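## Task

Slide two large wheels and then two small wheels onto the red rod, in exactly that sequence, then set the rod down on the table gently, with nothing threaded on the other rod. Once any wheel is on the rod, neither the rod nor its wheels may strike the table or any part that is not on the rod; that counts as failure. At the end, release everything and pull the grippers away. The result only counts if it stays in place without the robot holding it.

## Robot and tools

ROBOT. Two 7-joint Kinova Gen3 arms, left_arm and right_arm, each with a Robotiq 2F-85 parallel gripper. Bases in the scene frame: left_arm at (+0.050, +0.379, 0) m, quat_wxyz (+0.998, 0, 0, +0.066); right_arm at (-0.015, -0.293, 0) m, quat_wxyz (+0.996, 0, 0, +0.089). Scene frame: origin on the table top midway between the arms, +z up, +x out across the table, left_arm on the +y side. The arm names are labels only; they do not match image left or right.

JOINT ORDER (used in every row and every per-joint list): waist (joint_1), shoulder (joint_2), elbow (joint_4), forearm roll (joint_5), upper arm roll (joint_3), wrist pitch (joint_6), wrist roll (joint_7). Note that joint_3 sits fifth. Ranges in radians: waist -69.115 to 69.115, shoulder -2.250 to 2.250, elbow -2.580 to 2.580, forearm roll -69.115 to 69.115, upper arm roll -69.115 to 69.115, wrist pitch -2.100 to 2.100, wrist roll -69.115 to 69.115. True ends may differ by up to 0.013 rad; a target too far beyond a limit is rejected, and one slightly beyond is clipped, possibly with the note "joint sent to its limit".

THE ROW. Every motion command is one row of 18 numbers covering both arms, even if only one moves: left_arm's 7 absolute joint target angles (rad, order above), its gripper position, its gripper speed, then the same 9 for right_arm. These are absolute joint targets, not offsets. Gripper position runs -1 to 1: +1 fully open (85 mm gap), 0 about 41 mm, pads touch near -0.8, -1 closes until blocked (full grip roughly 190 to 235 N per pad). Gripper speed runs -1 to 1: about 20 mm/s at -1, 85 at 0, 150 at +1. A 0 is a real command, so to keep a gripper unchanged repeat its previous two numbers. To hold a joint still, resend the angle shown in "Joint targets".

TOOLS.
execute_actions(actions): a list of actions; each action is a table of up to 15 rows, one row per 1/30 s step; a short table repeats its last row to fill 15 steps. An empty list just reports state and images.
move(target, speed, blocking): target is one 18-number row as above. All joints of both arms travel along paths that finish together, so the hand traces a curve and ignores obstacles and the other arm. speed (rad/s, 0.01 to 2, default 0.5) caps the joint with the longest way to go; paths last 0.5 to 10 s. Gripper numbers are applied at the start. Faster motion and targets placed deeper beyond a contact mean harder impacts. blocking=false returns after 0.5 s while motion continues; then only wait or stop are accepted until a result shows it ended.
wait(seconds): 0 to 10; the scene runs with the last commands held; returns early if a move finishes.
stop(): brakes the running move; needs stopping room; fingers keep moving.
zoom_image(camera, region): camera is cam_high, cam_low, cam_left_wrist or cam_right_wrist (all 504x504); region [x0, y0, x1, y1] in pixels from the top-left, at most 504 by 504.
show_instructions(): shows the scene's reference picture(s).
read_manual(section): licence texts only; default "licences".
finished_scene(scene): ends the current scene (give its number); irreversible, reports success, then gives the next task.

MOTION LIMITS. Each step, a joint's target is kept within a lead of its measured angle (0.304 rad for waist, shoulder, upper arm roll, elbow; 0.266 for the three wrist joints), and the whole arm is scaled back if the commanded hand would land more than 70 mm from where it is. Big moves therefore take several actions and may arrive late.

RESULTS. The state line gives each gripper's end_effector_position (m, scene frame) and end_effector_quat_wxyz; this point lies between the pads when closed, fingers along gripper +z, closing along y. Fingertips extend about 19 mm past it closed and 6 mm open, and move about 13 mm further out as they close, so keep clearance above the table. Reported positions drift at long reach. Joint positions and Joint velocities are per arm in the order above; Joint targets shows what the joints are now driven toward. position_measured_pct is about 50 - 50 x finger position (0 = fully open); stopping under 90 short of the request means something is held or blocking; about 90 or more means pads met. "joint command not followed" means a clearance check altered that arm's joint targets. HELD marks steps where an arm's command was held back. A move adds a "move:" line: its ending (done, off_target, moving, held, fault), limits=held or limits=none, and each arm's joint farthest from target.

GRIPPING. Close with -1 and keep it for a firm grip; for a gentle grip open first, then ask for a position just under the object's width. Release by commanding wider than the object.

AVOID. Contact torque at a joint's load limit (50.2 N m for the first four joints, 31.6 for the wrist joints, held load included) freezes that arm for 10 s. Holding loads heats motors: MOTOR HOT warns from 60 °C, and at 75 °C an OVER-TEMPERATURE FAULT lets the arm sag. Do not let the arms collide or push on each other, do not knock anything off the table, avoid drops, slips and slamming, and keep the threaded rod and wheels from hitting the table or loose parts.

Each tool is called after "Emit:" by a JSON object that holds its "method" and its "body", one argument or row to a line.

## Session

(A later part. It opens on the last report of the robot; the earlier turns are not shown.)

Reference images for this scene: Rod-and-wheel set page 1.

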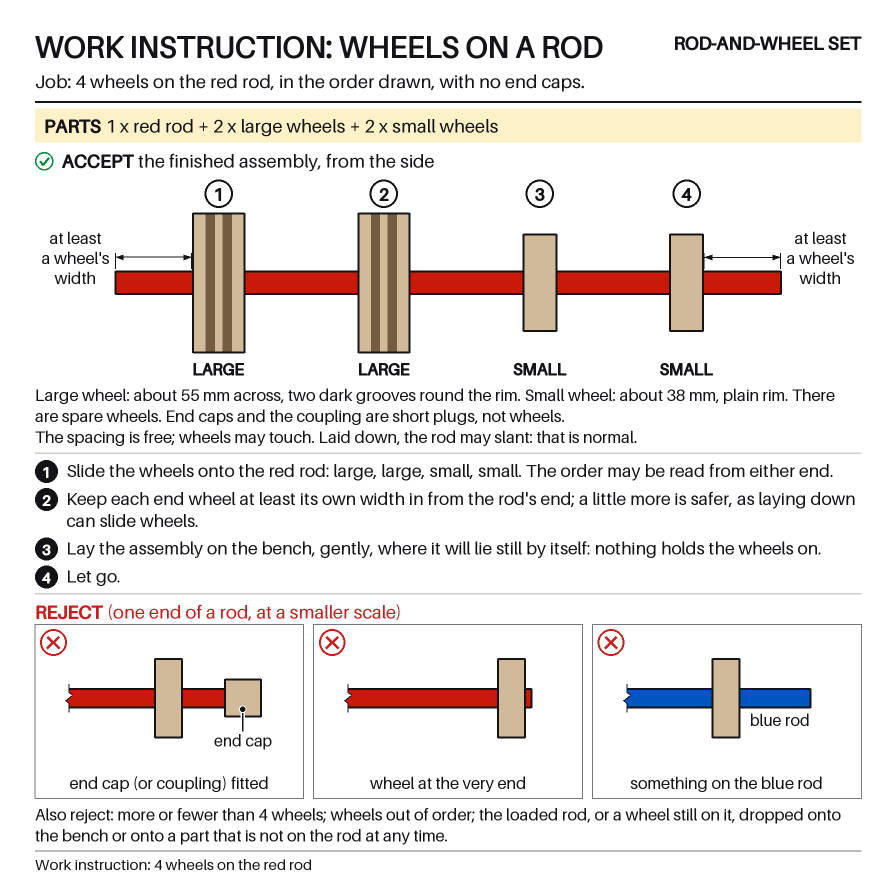

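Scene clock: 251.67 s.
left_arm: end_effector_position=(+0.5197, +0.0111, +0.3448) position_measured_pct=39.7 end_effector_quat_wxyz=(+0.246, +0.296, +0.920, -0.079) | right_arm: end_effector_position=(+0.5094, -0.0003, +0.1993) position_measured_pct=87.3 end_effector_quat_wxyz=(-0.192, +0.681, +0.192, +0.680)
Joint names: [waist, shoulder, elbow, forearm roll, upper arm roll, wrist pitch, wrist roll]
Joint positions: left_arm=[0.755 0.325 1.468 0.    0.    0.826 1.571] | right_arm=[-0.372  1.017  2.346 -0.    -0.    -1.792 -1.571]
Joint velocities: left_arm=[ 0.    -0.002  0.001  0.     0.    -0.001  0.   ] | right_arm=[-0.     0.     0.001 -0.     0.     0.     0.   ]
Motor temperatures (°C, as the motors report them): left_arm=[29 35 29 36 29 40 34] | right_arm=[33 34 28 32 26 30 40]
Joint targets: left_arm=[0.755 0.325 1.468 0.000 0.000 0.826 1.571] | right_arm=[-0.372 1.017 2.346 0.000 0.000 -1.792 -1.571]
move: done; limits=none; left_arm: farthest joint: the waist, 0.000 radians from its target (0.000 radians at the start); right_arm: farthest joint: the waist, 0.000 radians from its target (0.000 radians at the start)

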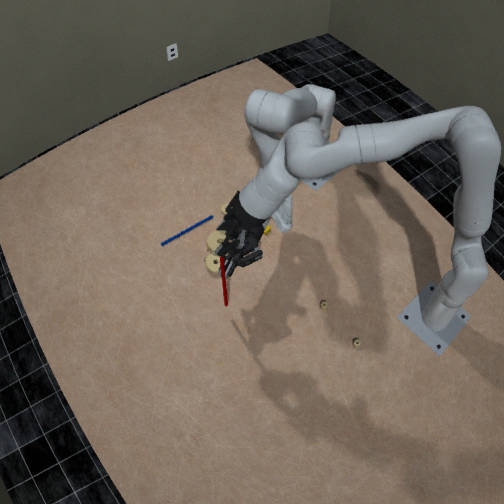

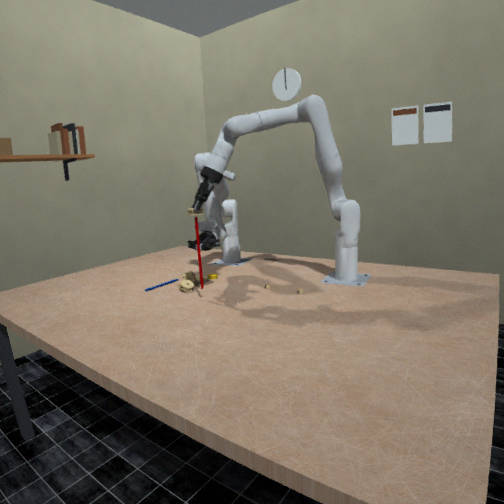

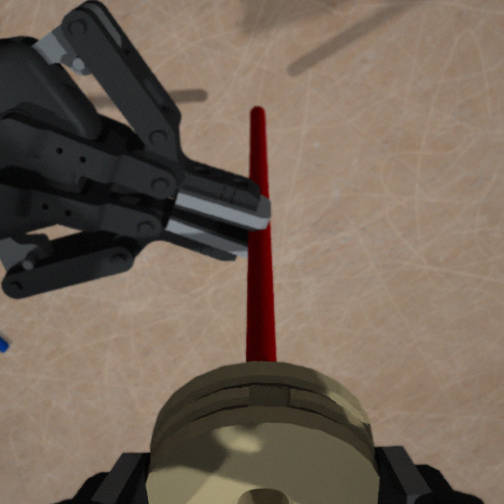

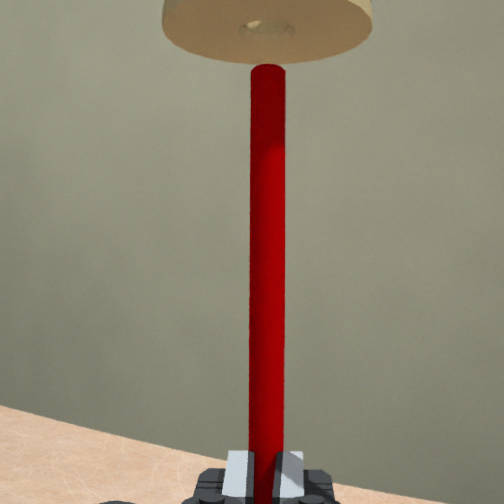

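Emit:
{"method": "move", "body": {
  "target": [0.7553,0.3508,1.5616,0,0,0.7061,1.571,-1,-0.3,-0.372,1.017,2.346,0,0,-1.792,-1.571,-1,-0.5],
  "speed": 0.06
}}

Scene clock: 259.40 s.
left_arm: end_effector_position=(+0.5195, +0.0112, +0.3050) position_measured_pct=39.7 end_effector_quat_wxyz=(+0.246, +0.296, +0.920, -0.079) | right_arm: end_effector_position=(+0.5094, -0.0003, +0.1993) position_measured_pct=87.3 end_effector_quat_wxyz=(-0.192, +0.681, +0.192, +0.680)
Joint names: [waist, shoulder, elbow, forearm roll, upper arm roll, wrist pitch, wrist roll]
Joint positions: left_arm=[0.755 0.351 1.562 0.    0.    0.706 1.571] | right_arm=[-0.372  1.017  2.346 -0.     0.    -1.792 -1.571]
Joint velocities: left_arm=[-0.001  0.     0.     0.     0.    -0.    -0.   ] | right_arm=[-0.    -0.     0.001 -0.    -0.     0.     0.   ]
Motor temperatures (°C, as the motors report them): left_arm=[29 35 29 36 29 40 34] | right_arm=[33 34 28 32 26 30 40]
Joint targets: left_arm=[0.755 0.351 1.562 0.000 0.000 0.706 1.571] | right_arm=[-0.372 1.017 2.346 0.000 0.000 -1.792 -1.571]
move: done; limits=none; left_arm: farthest joint: the waist, 0.000 radians from its target (0.000 radians at the start); right_arm: farthest joint: the waist, 0.000 radians from its target (0.000 radians at the start)

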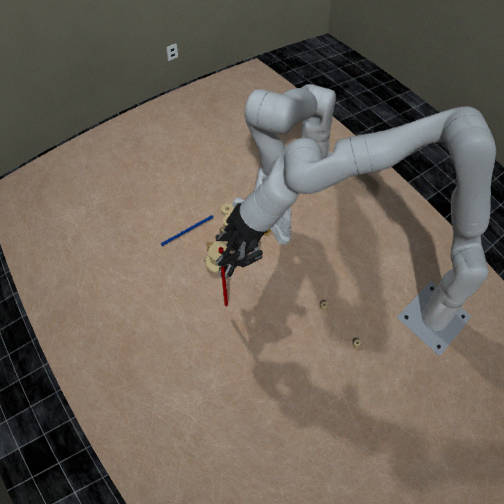

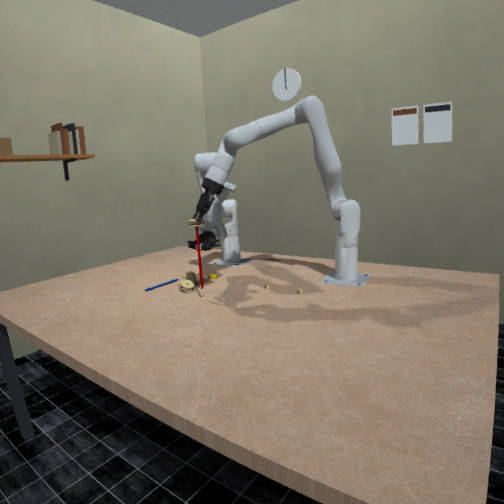

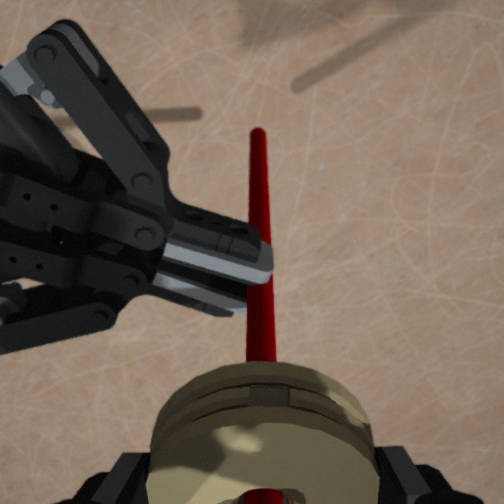

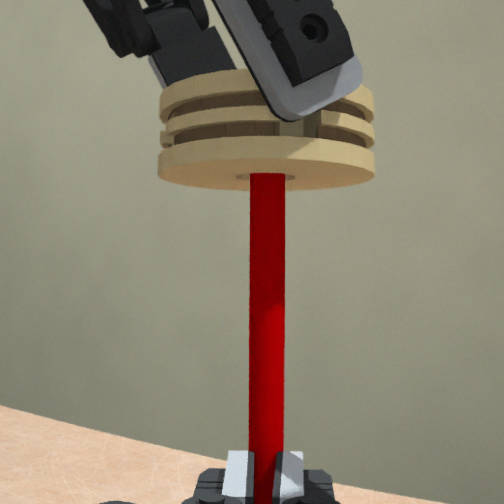

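Emit:
{"method": "move", "body": {
  "target": [0.7553,0.4047,1.6705,0,0,0.5428,1.571,-1,-0.3,-0.372,1.017,2.346,0,0,-1.792,-1.571,-1,-0.5],
  "speed": 0.08
}}

Scene clock: 268.43 s.
left_arm: end_effector_position=(+0.5197, +0.0111, +0.2501) position_measured_pct=39.7 end_effector_quat_wxyz=(+0.246, +0.296, +0.920, -0.079) | right_arm: end_effector_position=(+0.5094, -0.0003, +0.1993) position_measured_pct=87.3 end_effector_quat_wxyz=(-0.192, +0.681, +0.192, +0.680)
Joint names: [waist, shoulder, elbow, forearm roll, upper arm roll, wrist pitch, wrist roll]
Joint positions: left_arm=[ 0.755  0.405  1.67  -0.    -0.     0.543  1.571] | right_arm=[-0.372  1.017  2.346 -0.     0.    -1.792 -1.571]
Joint velocities: left_arm=[-0.     0.001  0.    -0.001 -0.    -0.     0.   ] | right_arm=[-0. -0.  0. -0.  0. -0.  0.]
Motor temperatures (°C, as the motors report them): left_arm=[29 35 29 36 29 40 34] | right_arm=[33 34 28 32 26 30 40]
Joint targets: left_arm=[0.755 0.405 1.670 0.000 0.000 0.543 1.571] | right_arm=[-0.372 1.017 2.346 0.000 0.000 -1.792 -1.571]
move: done; limits=none; left_arm: farthest joint: the waist, 0.000 radians from its target (0.000 radians at the start); right_arm: farthest joint: the waist, 0.000 radians from its target (0.000 radians at the start)

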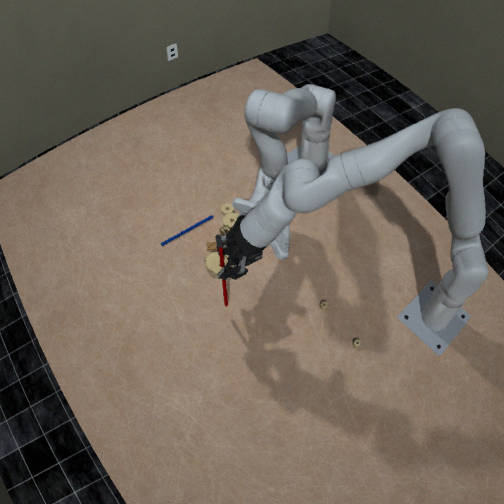

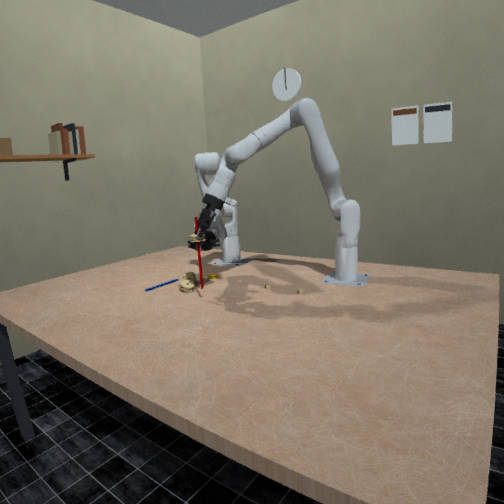

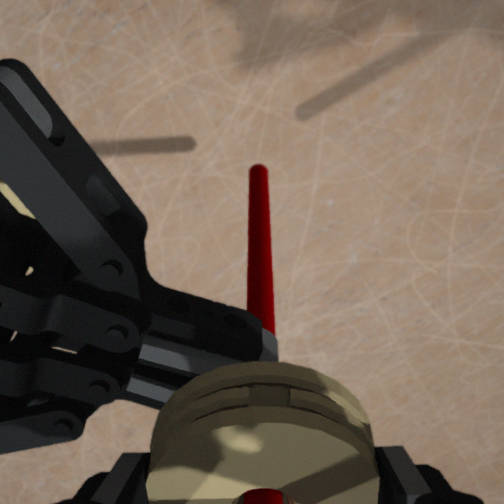

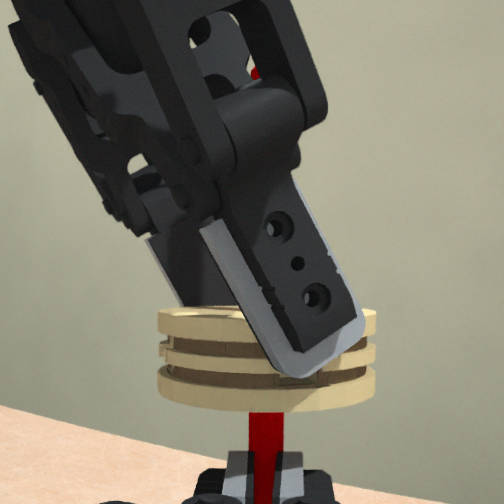

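Emit:
{"method": "move", "body": {
  "target": [0.7553,0.4047,1.6705,0,0,0.5428,1.571,0.6,-0.3,-0.372,1.017,2.346,0,0,-1.792,-1.571,-1,-0.5],
  "speed": 0.08
}}

Emit:
{"method": "move", "body": {
  "target": [0.7553,0.3144,1.3857,0,0,0.9183,1.571,0.6,-0.3,-0.372,1.017,2.346,0,0,-1.792,-1.571,-1,-0.5],
  "speed": 0.4
}}

Scene clock: 272.97 s.
left_arm: end_effector_position=(+0.5197, +0.0111, +0.2501) position_measured_pct=19.8 end_effector_quat_wxyz=(+0.246, +0.296, +0.920, -0.079) | right_arm: end_effector_position=(+0.5094, -0.0003, +0.1993) position_measured_pct=87.3 end_effector_quat_wxyz=(-0.192, +0.681, +0.192, +0.680)
Joint names: [waist, shoulder, elbow, forearm roll, upper arm roll, wrist pitch, wrist roll]
Joint positions: left_arm=[0.755 0.405 1.67  0.    0.    0.543 1.571] | right_arm=[-0.372  1.017  2.346 -0.     0.    -1.792 -1.571]
Joint velocities: left_arm=[ 0.001 -0.001 -0.    -0.    -0.     0.001  0.   ] | right_arm=[ 0. -0. -0.  0. -0.  0. -0.]
Motor temperatures (°C, as the motors report them): left_arm=[29 35 29 36 29 40 34] | right_arm=[33 34 28 32 26 30 40]
Joint targets: left_arm=[0.755 0.405 1.670 0.000 0.000 0.543 1.571] | right_arm=[-0.372 1.017 2.346 0.000 0.000 -1.792 -1.571]
move: done; limits=none; left_arm: farthest joint: the waist, 0.000 radians from its target (0.000 radians at the start); right_arm: farthest joint: the waist, 0.000 radians from its target (0.000 radians at the start)

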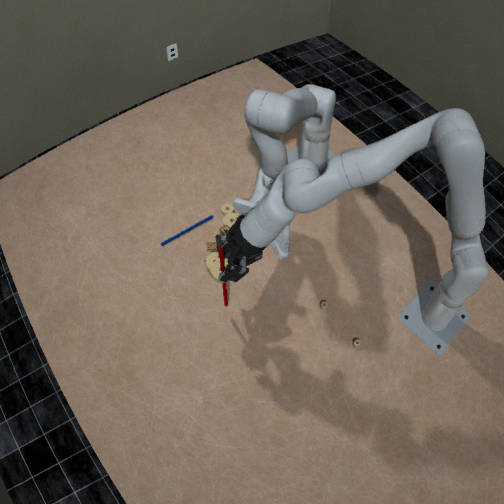

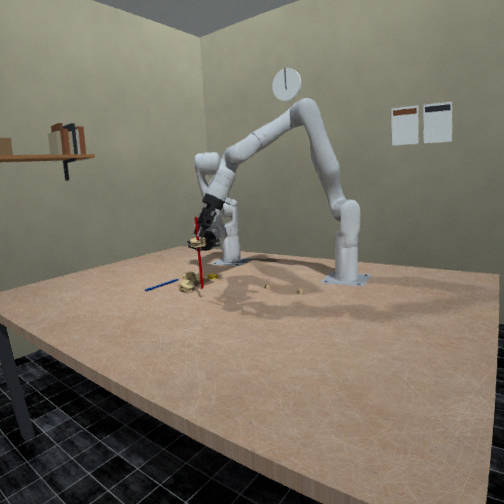

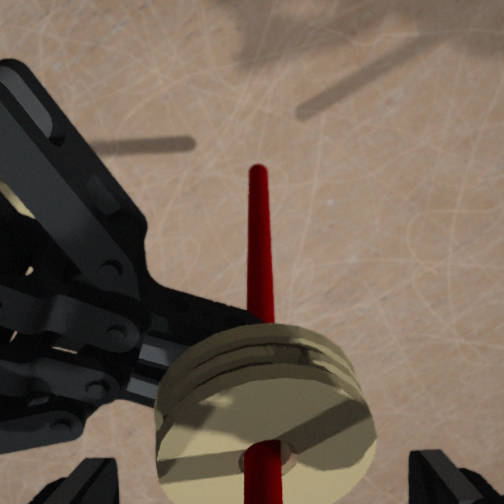

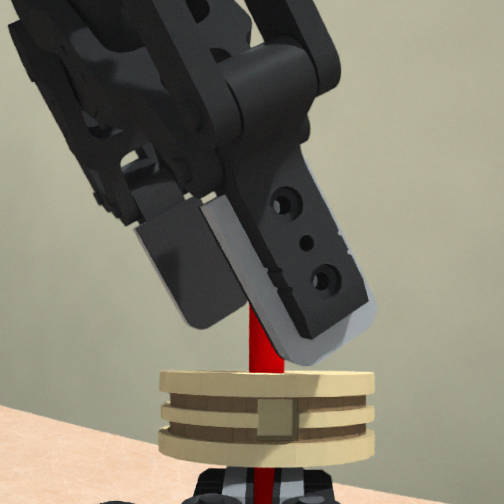

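Scene clock: 274.33 s.
left_arm: end_effector_position=(+0.5204, +0.0106, +0.3748) position_measured_pct=19.8 end_effector_quat_wxyz=(+0.246, +0.296, +0.920, -0.079) | right_arm: end_effector_position=(+0.5094, -0.0003, +0.1993) position_measured_pct=87.3 end_effector_quat_wxyz=(-0.192, +0.681, +0.192, +0.680)
Joint names: [waist, shoulder, elbow, forearm roll, upper arm roll, wrist pitch, wrist roll]
Joint positions: left_arm=[ 0.755  0.314  1.386 -0.    -0.     0.918  1.571] | right_arm=[-0.372  1.017  2.346 -0.     0.    -1.792 -1.571]
Joint velocities: left_arm=[ 0.001 -0.    -0.     0.     0.    -0.     0.   ] | right_arm=[ 0.     0.     0.002  0.     0.    -0.     0.   ]
Motor temperatures (°C, as the motors report them): left_arm=[29 35 29 36 29 40 34] | right_arm=[33 34 28 32 26 30 40]
Joint targets: left_arm=[0.755 0.314 1.386 0.000 0.000 0.918 1.571] | right_arm=[-0.372 1.017 2.346 0.000 0.000 -1.792 -1.571]
move: done; limits=none; left_arm: farthest joint: the waist, 0.000 radians from its target (0.000 radians at the start); right_arm: farthest joint: the waist, 0.000 radians from its target (0.000 radians at the start)

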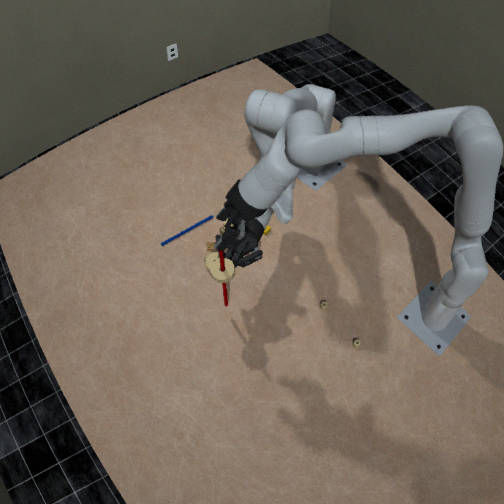

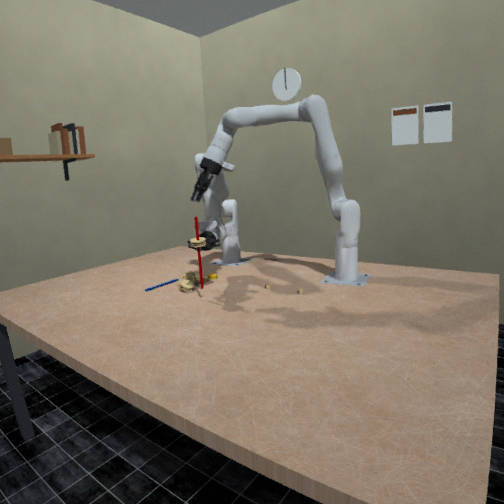

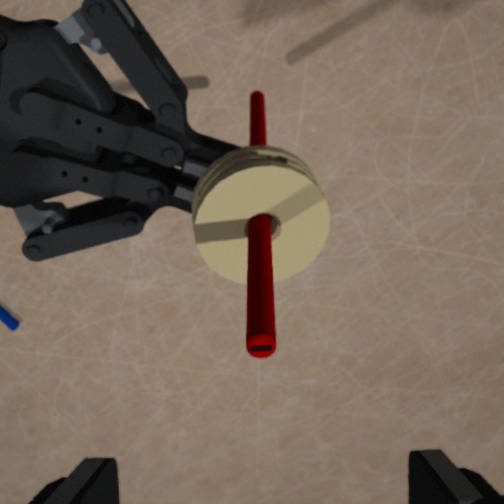

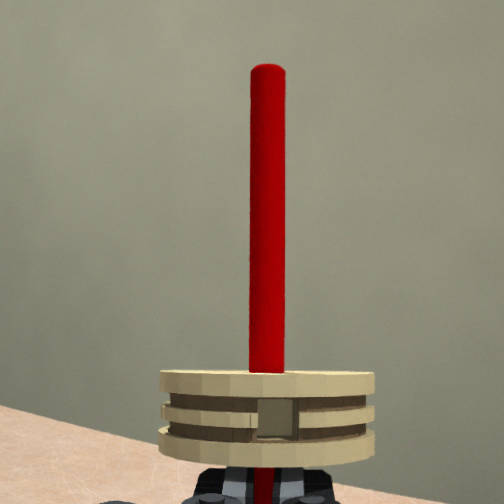

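Emit:
{"method": "move", "body": {
  "target": [1.096,0.75,0.70,0,0,1.168,1.571,0.6,0,0.578,1.017,2.346,0,0,-1.792,-1.571,-1,-0.5],
  "speed": 0.7
}}

Emit:
{"method": "move", "body": {
  "target": [1.12,0.4958,1.5192,0,0,0.603,1.571,0.6,0,0.578,1.017,2.346,0,0,-1.792,-1.571,-1,-0.5],
  "speed": 0.8
}}

Scene clock: 282.03 s.
left_arm: end_effector_position=(+0.4599, -0.2545, +0.3610) position_measured_pct=19.8 end_effector_quat_wxyz=(+0.229, +0.447, +0.856, -0.120) | right_arm: end_effector_position=(+0.5283, -0.5492, +0.1993) position_measured_pct=87.3 end_effector_quat_wxyz=(+0.140, +0.693, -0.140, +0.693)
Joint names: [waist, shoulder, elbow, forearm roll, upper arm roll, wrist pitch, wrist roll]
Joint positions: left_arm=[1.096 0.75  0.7   0.    0.    1.168 1.571] | right_arm=[ 0.578  1.017  2.346 -0.     0.    -1.792 -1.571]
Joint velocities: left_arm=[ 0.001  0.002 -0.001  0.    -0.    -0.001 -0.   ] | right_arm=[ 0.003 -0.     0.001  0.    -0.    -0.     0.   ]
Motor temperatures (°C, as the motors report them): left_arm=[29 35 29 36 29 40 34] | right_arm=[33 34 28 32 26 30 40]
Joint targets: left_arm=[1.096 0.750 0.700 0.000 0.000 1.168 1.571] | right_arm=[0.578 1.017 2.346 0.000 0.000 -1.792 -1.571]
move: done; limits=none; left_arm: farthest joint: the waist, 0.000 radians from its target (0.341 radians at the start); right_arm: farthest joint: the waist, 0.000 radians from its target (0.950 radians at the start)

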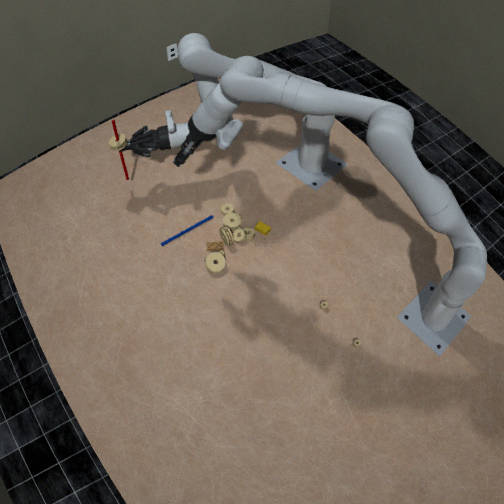

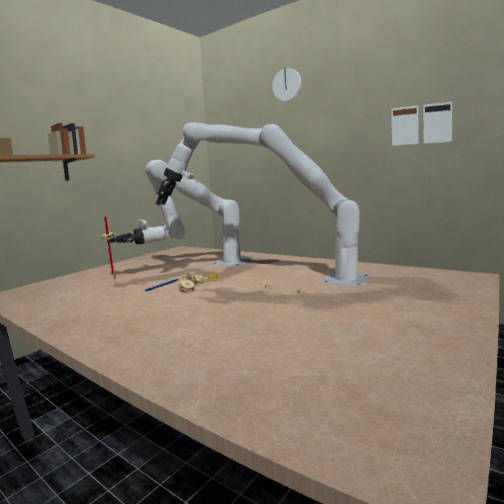

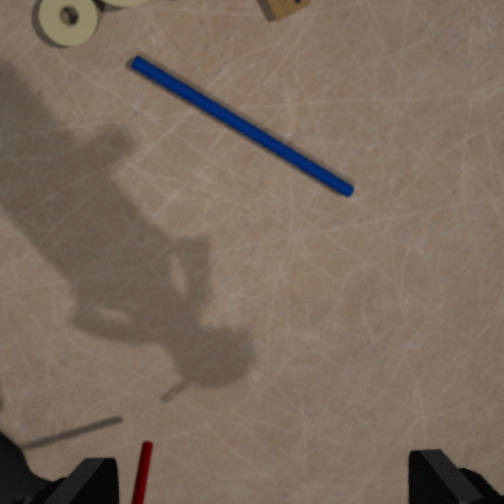

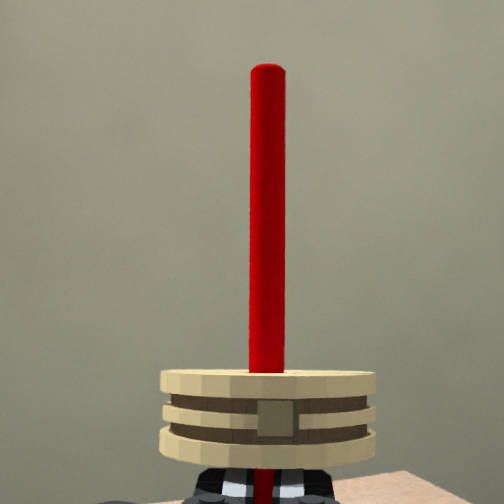

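Scene clock: 283.67 s.
left_arm: end_effector_position=(+0.3813, -0.1683, +0.2501) position_measured_pct=19.8 end_effector_quat_wxyz=(+0.228, +0.458, +0.851, -0.123) | right_arm: end_effector_position=(+0.5283, -0.5494, +0.1993) position_measured_pct=87.3 end_effector_quat_wxyz=(+0.140, +0.693, -0.140, +0.693)
Joint names: [waist, shoulder, elbow, forearm roll, upper arm roll, wrist pitch, wrist roll]
Joint positions: left_arm=[1.12  0.496 1.519 0.    0.    0.603 1.571] | right_arm=[ 0.578  1.017  2.346 -0.     0.    -1.792 -1.571]
Joint velocities: left_arm=[-0.    -0.001  0.     0.001  0.    -0.001 -0.   ] | right_arm=[-0.    -0.    -0.001  0.     0.    -0.    -0.   ]
Motor temperatures (°C, as the motors report them): left_arm=[29 35 29 36 29 40 34] | right_arm=[33 34 28 32 26 30 40]
Joint targets: left_arm=[1.120 0.496 1.519 0.000 0.000 0.603 1.571] | right_arm=[0.578 1.017 2.346 0.000 0.000 -1.792 -1.571]
move: done; limits=none; left_arm: farthest joint: the waist, 0.000 radians from its target (0.024 radians at the start); right_arm: farthest joint: the waist, 0.000 radians from its target (0.000 radians at the start)

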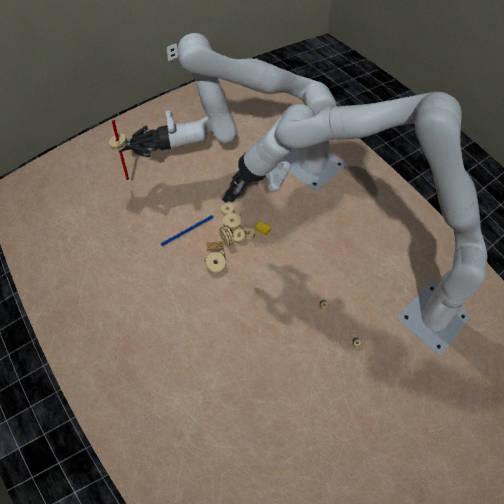

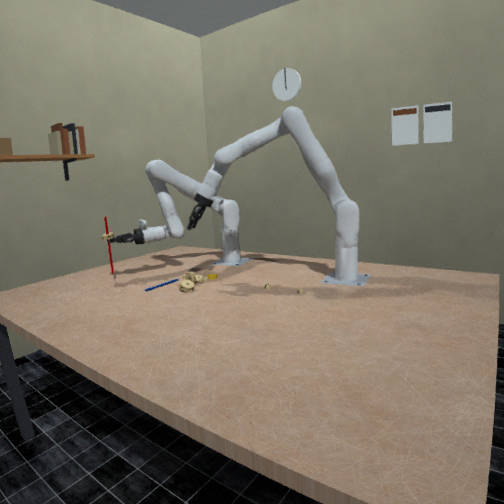

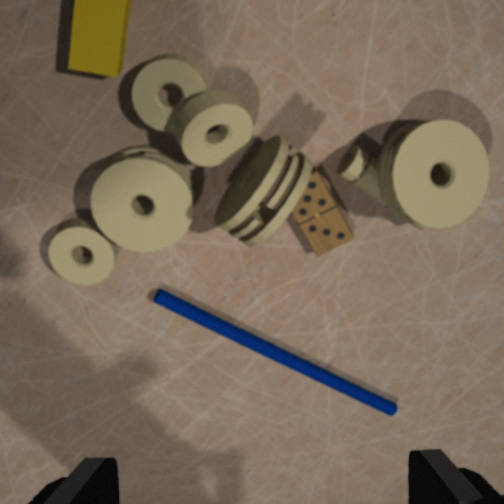

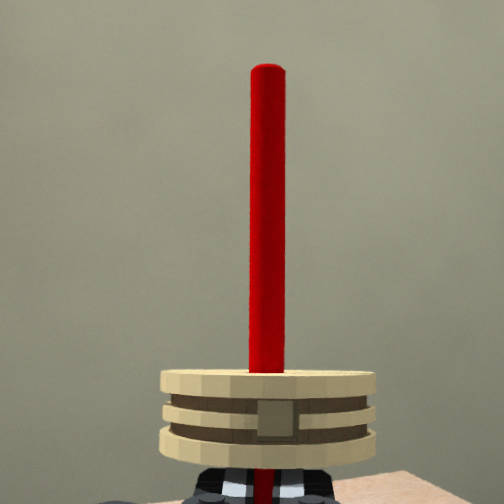

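Emit:
{"method": "move", "body": {
  "target": [1.22,0.7624,1.6909,0,0,0.1647,1.571,0.55,0,0.578,1.017,2.346,0,0,-1.792,-1.571,-1,-0.5],
  "speed": 0.6
}}

Scene clock: 291.47 s.
left_arm: end_effector_position=(+0.3279, -0.2043, +0.0769) position_measured_pct=22.2 end_effector_quat_wxyz=(+0.222, +0.500, +0.827, -0.134) | right_arm: end_effector_position=(+0.5283, -0.5494, +0.1993) position_measured_pct=87.3 end_effector_quat_wxyz=(+0.140, +0.693, -0.140, +0.693)
Joint names: [waist, shoulder, elbow, forearm roll, upper arm roll, wrist pitch, wrist roll]
Joint positions: left_arm=[1.22  0.762 1.691 0.    0.    0.165 1.571] | right_arm=[ 0.578  1.017  2.346  0.     0.    -1.792 -1.571]
Joint velocities: left_arm=[ 0.003  0.003 -0.    -0.001 -0.    -0.    -0.   ] | right_arm=[ 0.     0.     0.001  0.     0.    -0.    -0.   ]
Motor temperatures (°C, as the motors report them): left_arm=[29 35 29 36 29 40 34] | right_arm=[33 34 28 32 26 30 40]
Joint targets: left_arm=[1.220 0.762 1.691 0.000 0.000 0.165 1.571] | right_arm=[0.578 1.017 2.346 0.000 0.000 -1.792 -1.571]
move: done; limits=none; left_arm: farthest joint: the waist, 0.000 radians from its target (0.100 radians at the start); right_arm: farthest joint: the waist, 0.000 radians from its target (0.000 radians at the start)

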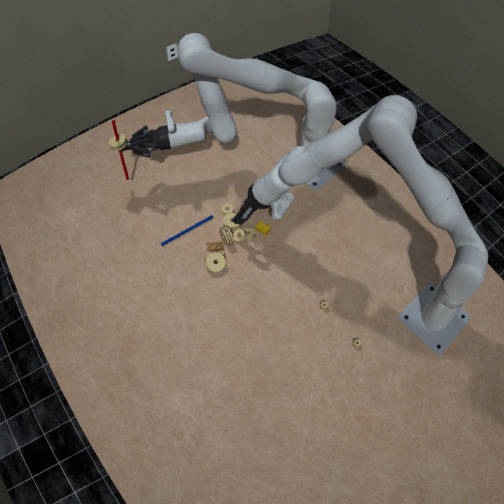

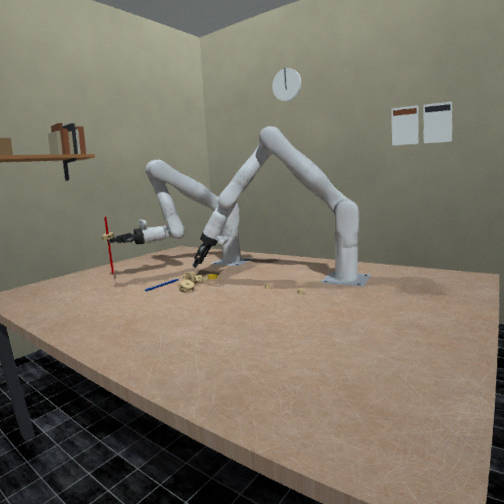

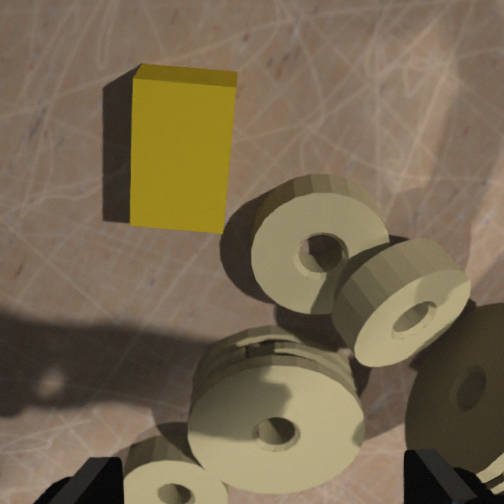

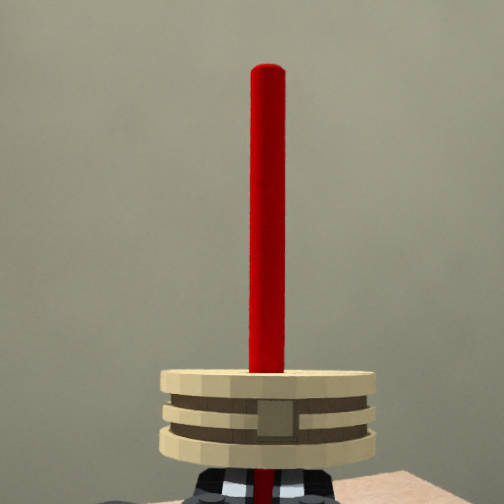

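Emit:
{"method": "move", "body": {
  "target": [1.221,0.8406,1.6467,0,0,0.1307,1.571,0.45,0,0.578,1.017,2.346,0,0,-1.792,-1.571,-1,-0.5],
  "speed": 0.2
}}

Scene clock: 302.43 s.
left_arm: end_effector_position=(+0.3340, -0.2174, +0.0466) position_measured_pct=27.4 end_effector_quat_wxyz=(+0.222, +0.500, +0.826, -0.134) | right_arm: end_effector_position=(+0.5283, -0.5494, +0.1993) position_measured_pct=87.3 end_effector_quat_wxyz=(+0.140, +0.693, -0.140, +0.693)
Joint names: [waist, shoulder, elbow, forearm roll, upper arm roll, wrist pitch, wrist roll]
Joint positions: left_arm=[1.221 0.84  1.647 0.    0.    0.131 1.571] | right_arm=[ 0.578  1.017  2.346 -0.     0.    -1.792 -1.571]
Joint velocities: left_arm=[ 0.     0.003 -0.001 -0.001  0.     0.     0.001] | right_arm=[ 0.001 -0.     0.     0.001 -0.    -0.     0.   ]
Motor temperatures (°C, as the motors report them): left_arm=[29 35 29 36 29 40 34] | right_arm=[33 34 28 32 26 30 40]
Joint targets: left_arm=[1.221 0.841 1.647 0.000 0.000 0.131 1.571] | right_arm=[0.578 1.017 2.346 0.000 0.000 -1.792 -1.571]
move: done; limits=none; left_arm: farthest joint: the waist, 0.000 radians from its target (0.001 radians at the start); right_arm: farthest joint: the waist, 0.000 radians from its target (0.000 radians at the start)

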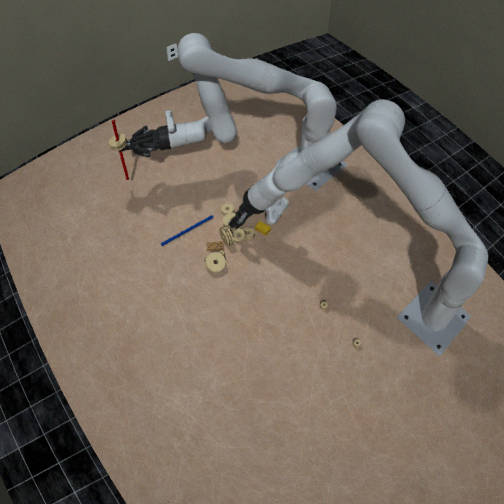

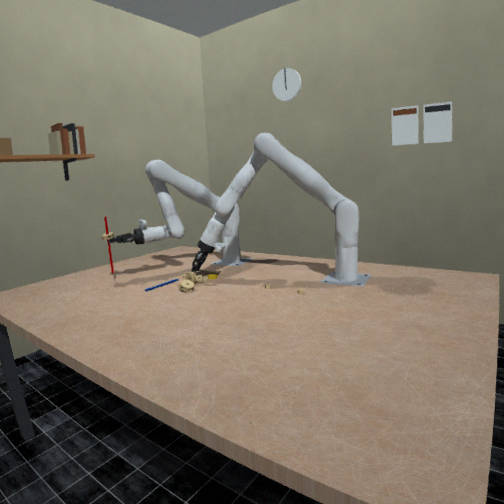

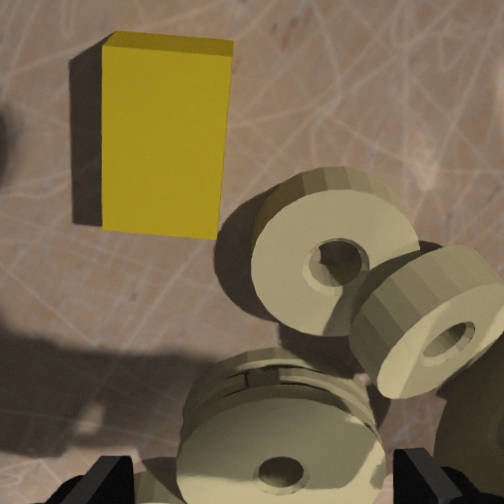

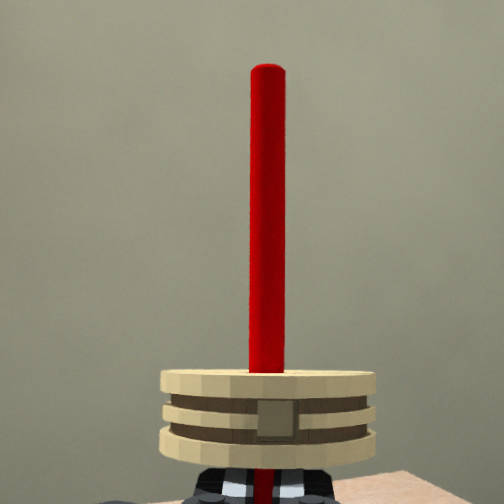

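Emit:
{"method": "move", "body": {
  "target": [1.2145,0.8406,1.6467,0,0,0.1307,1.571,0.45,0,0.578,1.017,2.346,0,0,-1.792,-1.571,-1,-0.5],
  "speed": 0.1
}}

Emit:
{"method": "move", "body": {
  "target": [1.2145,0.8997,1.6017,0,0,0.1166,1.571,0.45,0,0.578,1.017,2.346,0,0,-1.792,-1.571,-1,-0.5],
  "speed": 0.06
}}

Scene clock: 309.60 s.
left_arm: end_effector_position=(+0.3378, -0.2155, +0.0464) position_measured_pct=27.4 end_effector_quat_wxyz=(+0.222, +0.497, +0.828, -0.133) | right_arm: end_effector_position=(+0.5283, -0.5494, +0.1993) position_measured_pct=87.3 end_effector_quat_wxyz=(+0.140, +0.693, -0.140, +0.693)
Joint names: [waist, shoulder, elbow, forearm roll, upper arm roll, wrist pitch, wrist roll]
Joint positions: left_arm=[ 1.215  0.841  1.647 -0.    -0.     0.131  1.571] | right_arm=[ 0.578  1.017  2.346 -0.     0.    -1.792 -1.571]
Joint velocities: left_arm=[ 0.    -0.     0.    -0.    -0.     0.001  0.   ] | right_arm=[-0.     0.     0.003  0.    -0.    -0.     0.   ]
Motor temperatures (°C, as the motors report them): left_arm=[29 35 29 36 29 40 34] | right_arm=[33 34 28 32 26 30 40]
Joint targets: left_arm=[1.214 0.841 1.647 0.000 0.000 0.131 1.571] | right_arm=[0.578 1.017 2.346 0.000 0.000 -1.792 -1.571]
move: done; limits=none; left_arm: farthest joint: the waist, 0.000 radians from its target (0.007 radians at the start); right_arm: farthest joint: the waist, 0.000 radians from its target (0.000 radians at the start)

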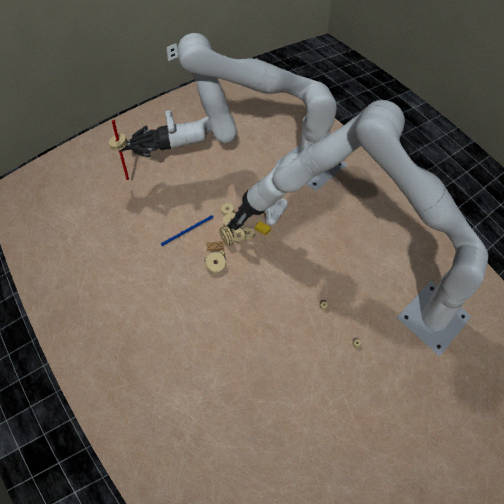

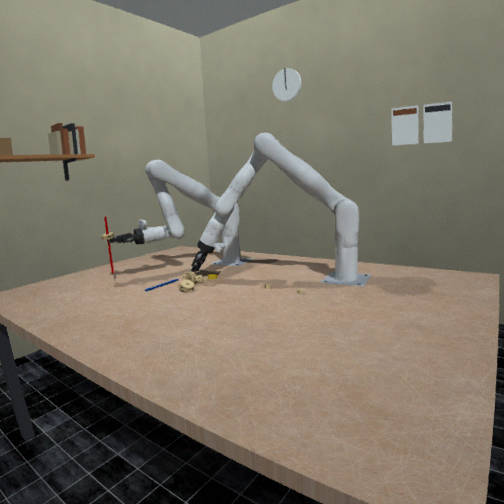

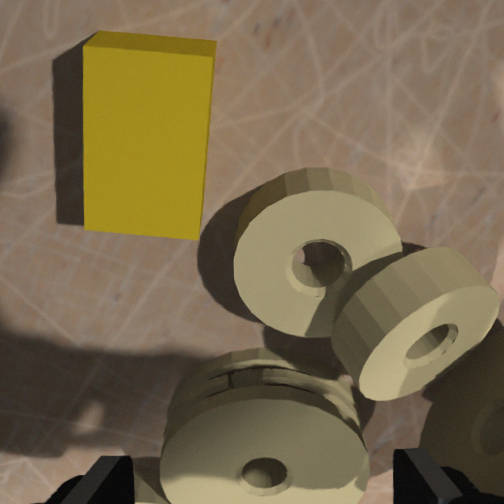

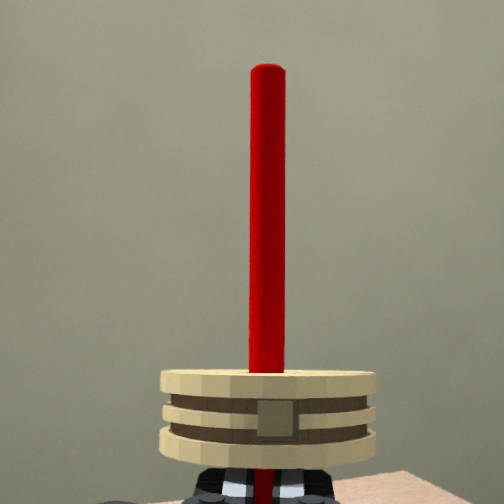

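Scene clock: 310.87 s.
left_arm: end_effector_position=(+0.3437, -0.2266, +0.0249) position_measured_pct=27.4 end_effector_quat_wxyz=(+0.222, +0.497, +0.828, -0.133) | right_arm: end_effector_position=(+0.5283, -0.5494, +0.1993) position_measured_pct=87.3 end_effector_quat_wxyz=(+0.140, +0.693, -0.140, +0.693)
Joint names: [waist, shoulder, elbow, forearm roll, upper arm roll, wrist pitch, wrist roll]
Joint positions: left_arm=[1.215 0.899 1.602 0.    0.    0.117 1.571] | right_arm=[ 0.578  1.017  2.346  0.     0.    -1.792 -1.571]
Joint velocities: left_arm=[-0.001  0.002 -0.001 -0.     0.    -0.    -0.   ] | right_arm=[ 0.     0.     0.001  0.    -0.    -0.     0.   ]
Motor temperatures (°C, as the motors report them): left_arm=[29 35 29 36 29 40 34] | right_arm=[33 34 28 32 26 30 40]
Joint targets: left_arm=[1.214 0.900 1.602 0.000 0.000 0.117 1.571] | right_arm=[0.578 1.017 2.346 0.000 0.000 -1.792 -1.571]
move: done; limits=none; left_arm: farthest joint: the waist, 0.000 radians from its target (0.000 radians at the start); right_arm: farthest joint: the waist, 0.000 radians from its target (0.000 radians at the start)

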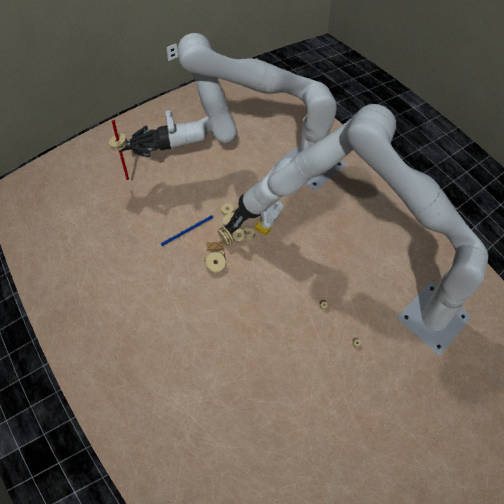

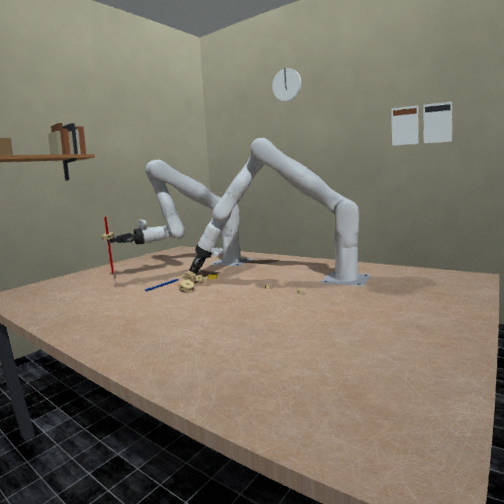

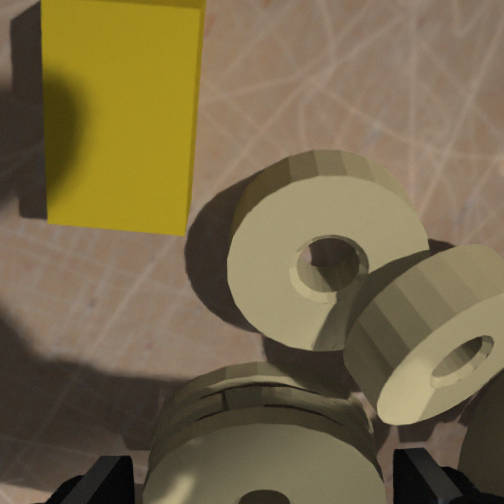

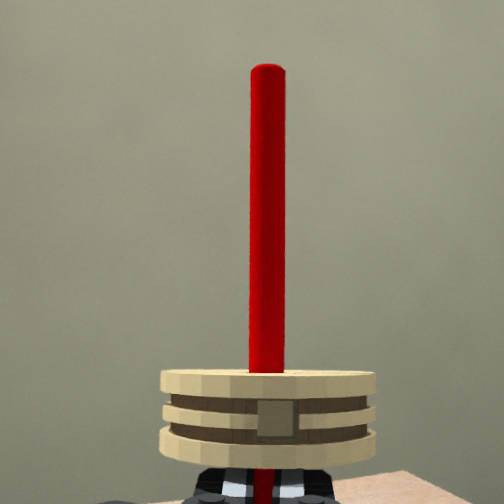

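Emit:
{"method": "move", "body": {
  "target": [1.2145,0.8997,1.6017,0,0,0.1166,1.571,-1,-0.3,0.578,1.017,2.346,0,0,-1.792,-1.571,-1,-0.5],
  "speed": 0.06
}}

Scene clock: 312.57 s.
left_arm: end_effector_position=(+0.3439, -0.2272, +0.0259) position_measured_pct=39.7 end_effector_quat_wxyz=(+0.223, +0.497, +0.828, -0.134) | right_arm: end_effector_position=(+0.5283, -0.5494, +0.1993) position_measured_pct=87.3 end_effector_quat_wxyz=(+0.140, +0.693, -0.140, +0.693)
Joint names: [waist, shoulder, elbow, forearm roll, upper arm roll, wrist pitch, wrist roll]
Joint positions: left_arm=[1.215 0.898 1.601 0.    0.    0.116 1.571] | right_arm=[ 0.578  1.017  2.346 -0.     0.    -1.792 -1.571]
Joint velocities: left_arm=[-0.001 -0.     0.     0.001  0.     0.001  0.   ] | right_arm=[-0.     0.    -0.001  0.    -0.     0.     0.   ]
Motor temperatures (°C, as the motors report them): left_arm=[29 35 29 36 29 40 34] | right_arm=[33 34 28 32 26 30 40]
Joint targets: left_arm=[1.214 0.900 1.602 0.000 0.000 0.117 1.571] | right_arm=[0.578 1.017 2.346 0.000 0.000 -1.792 -1.571]
move: done; limits=none; left_arm: farthest joint: the shoulder, 0.001 radians from its target (0.000 radians at the start); right_arm: farthest joint: the waist, 0.000 radians from its target (0.000 radians at the start)

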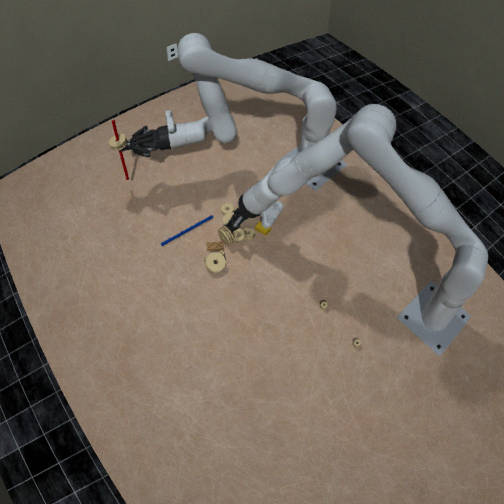

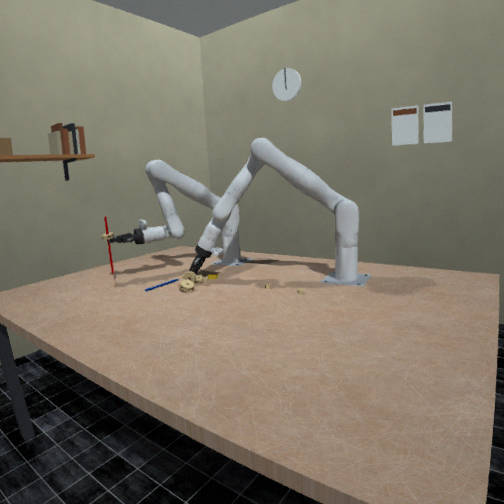

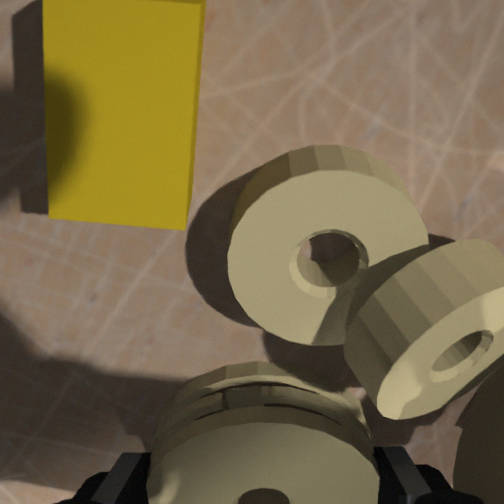

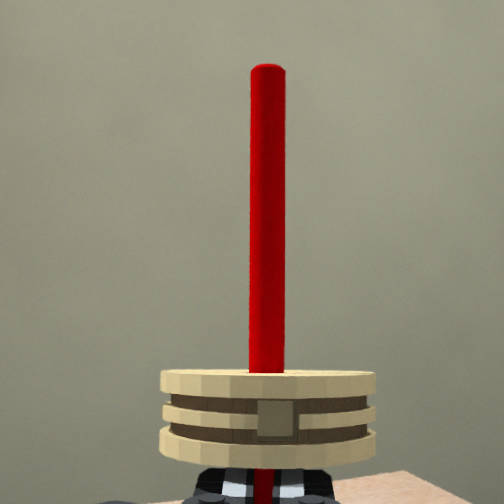

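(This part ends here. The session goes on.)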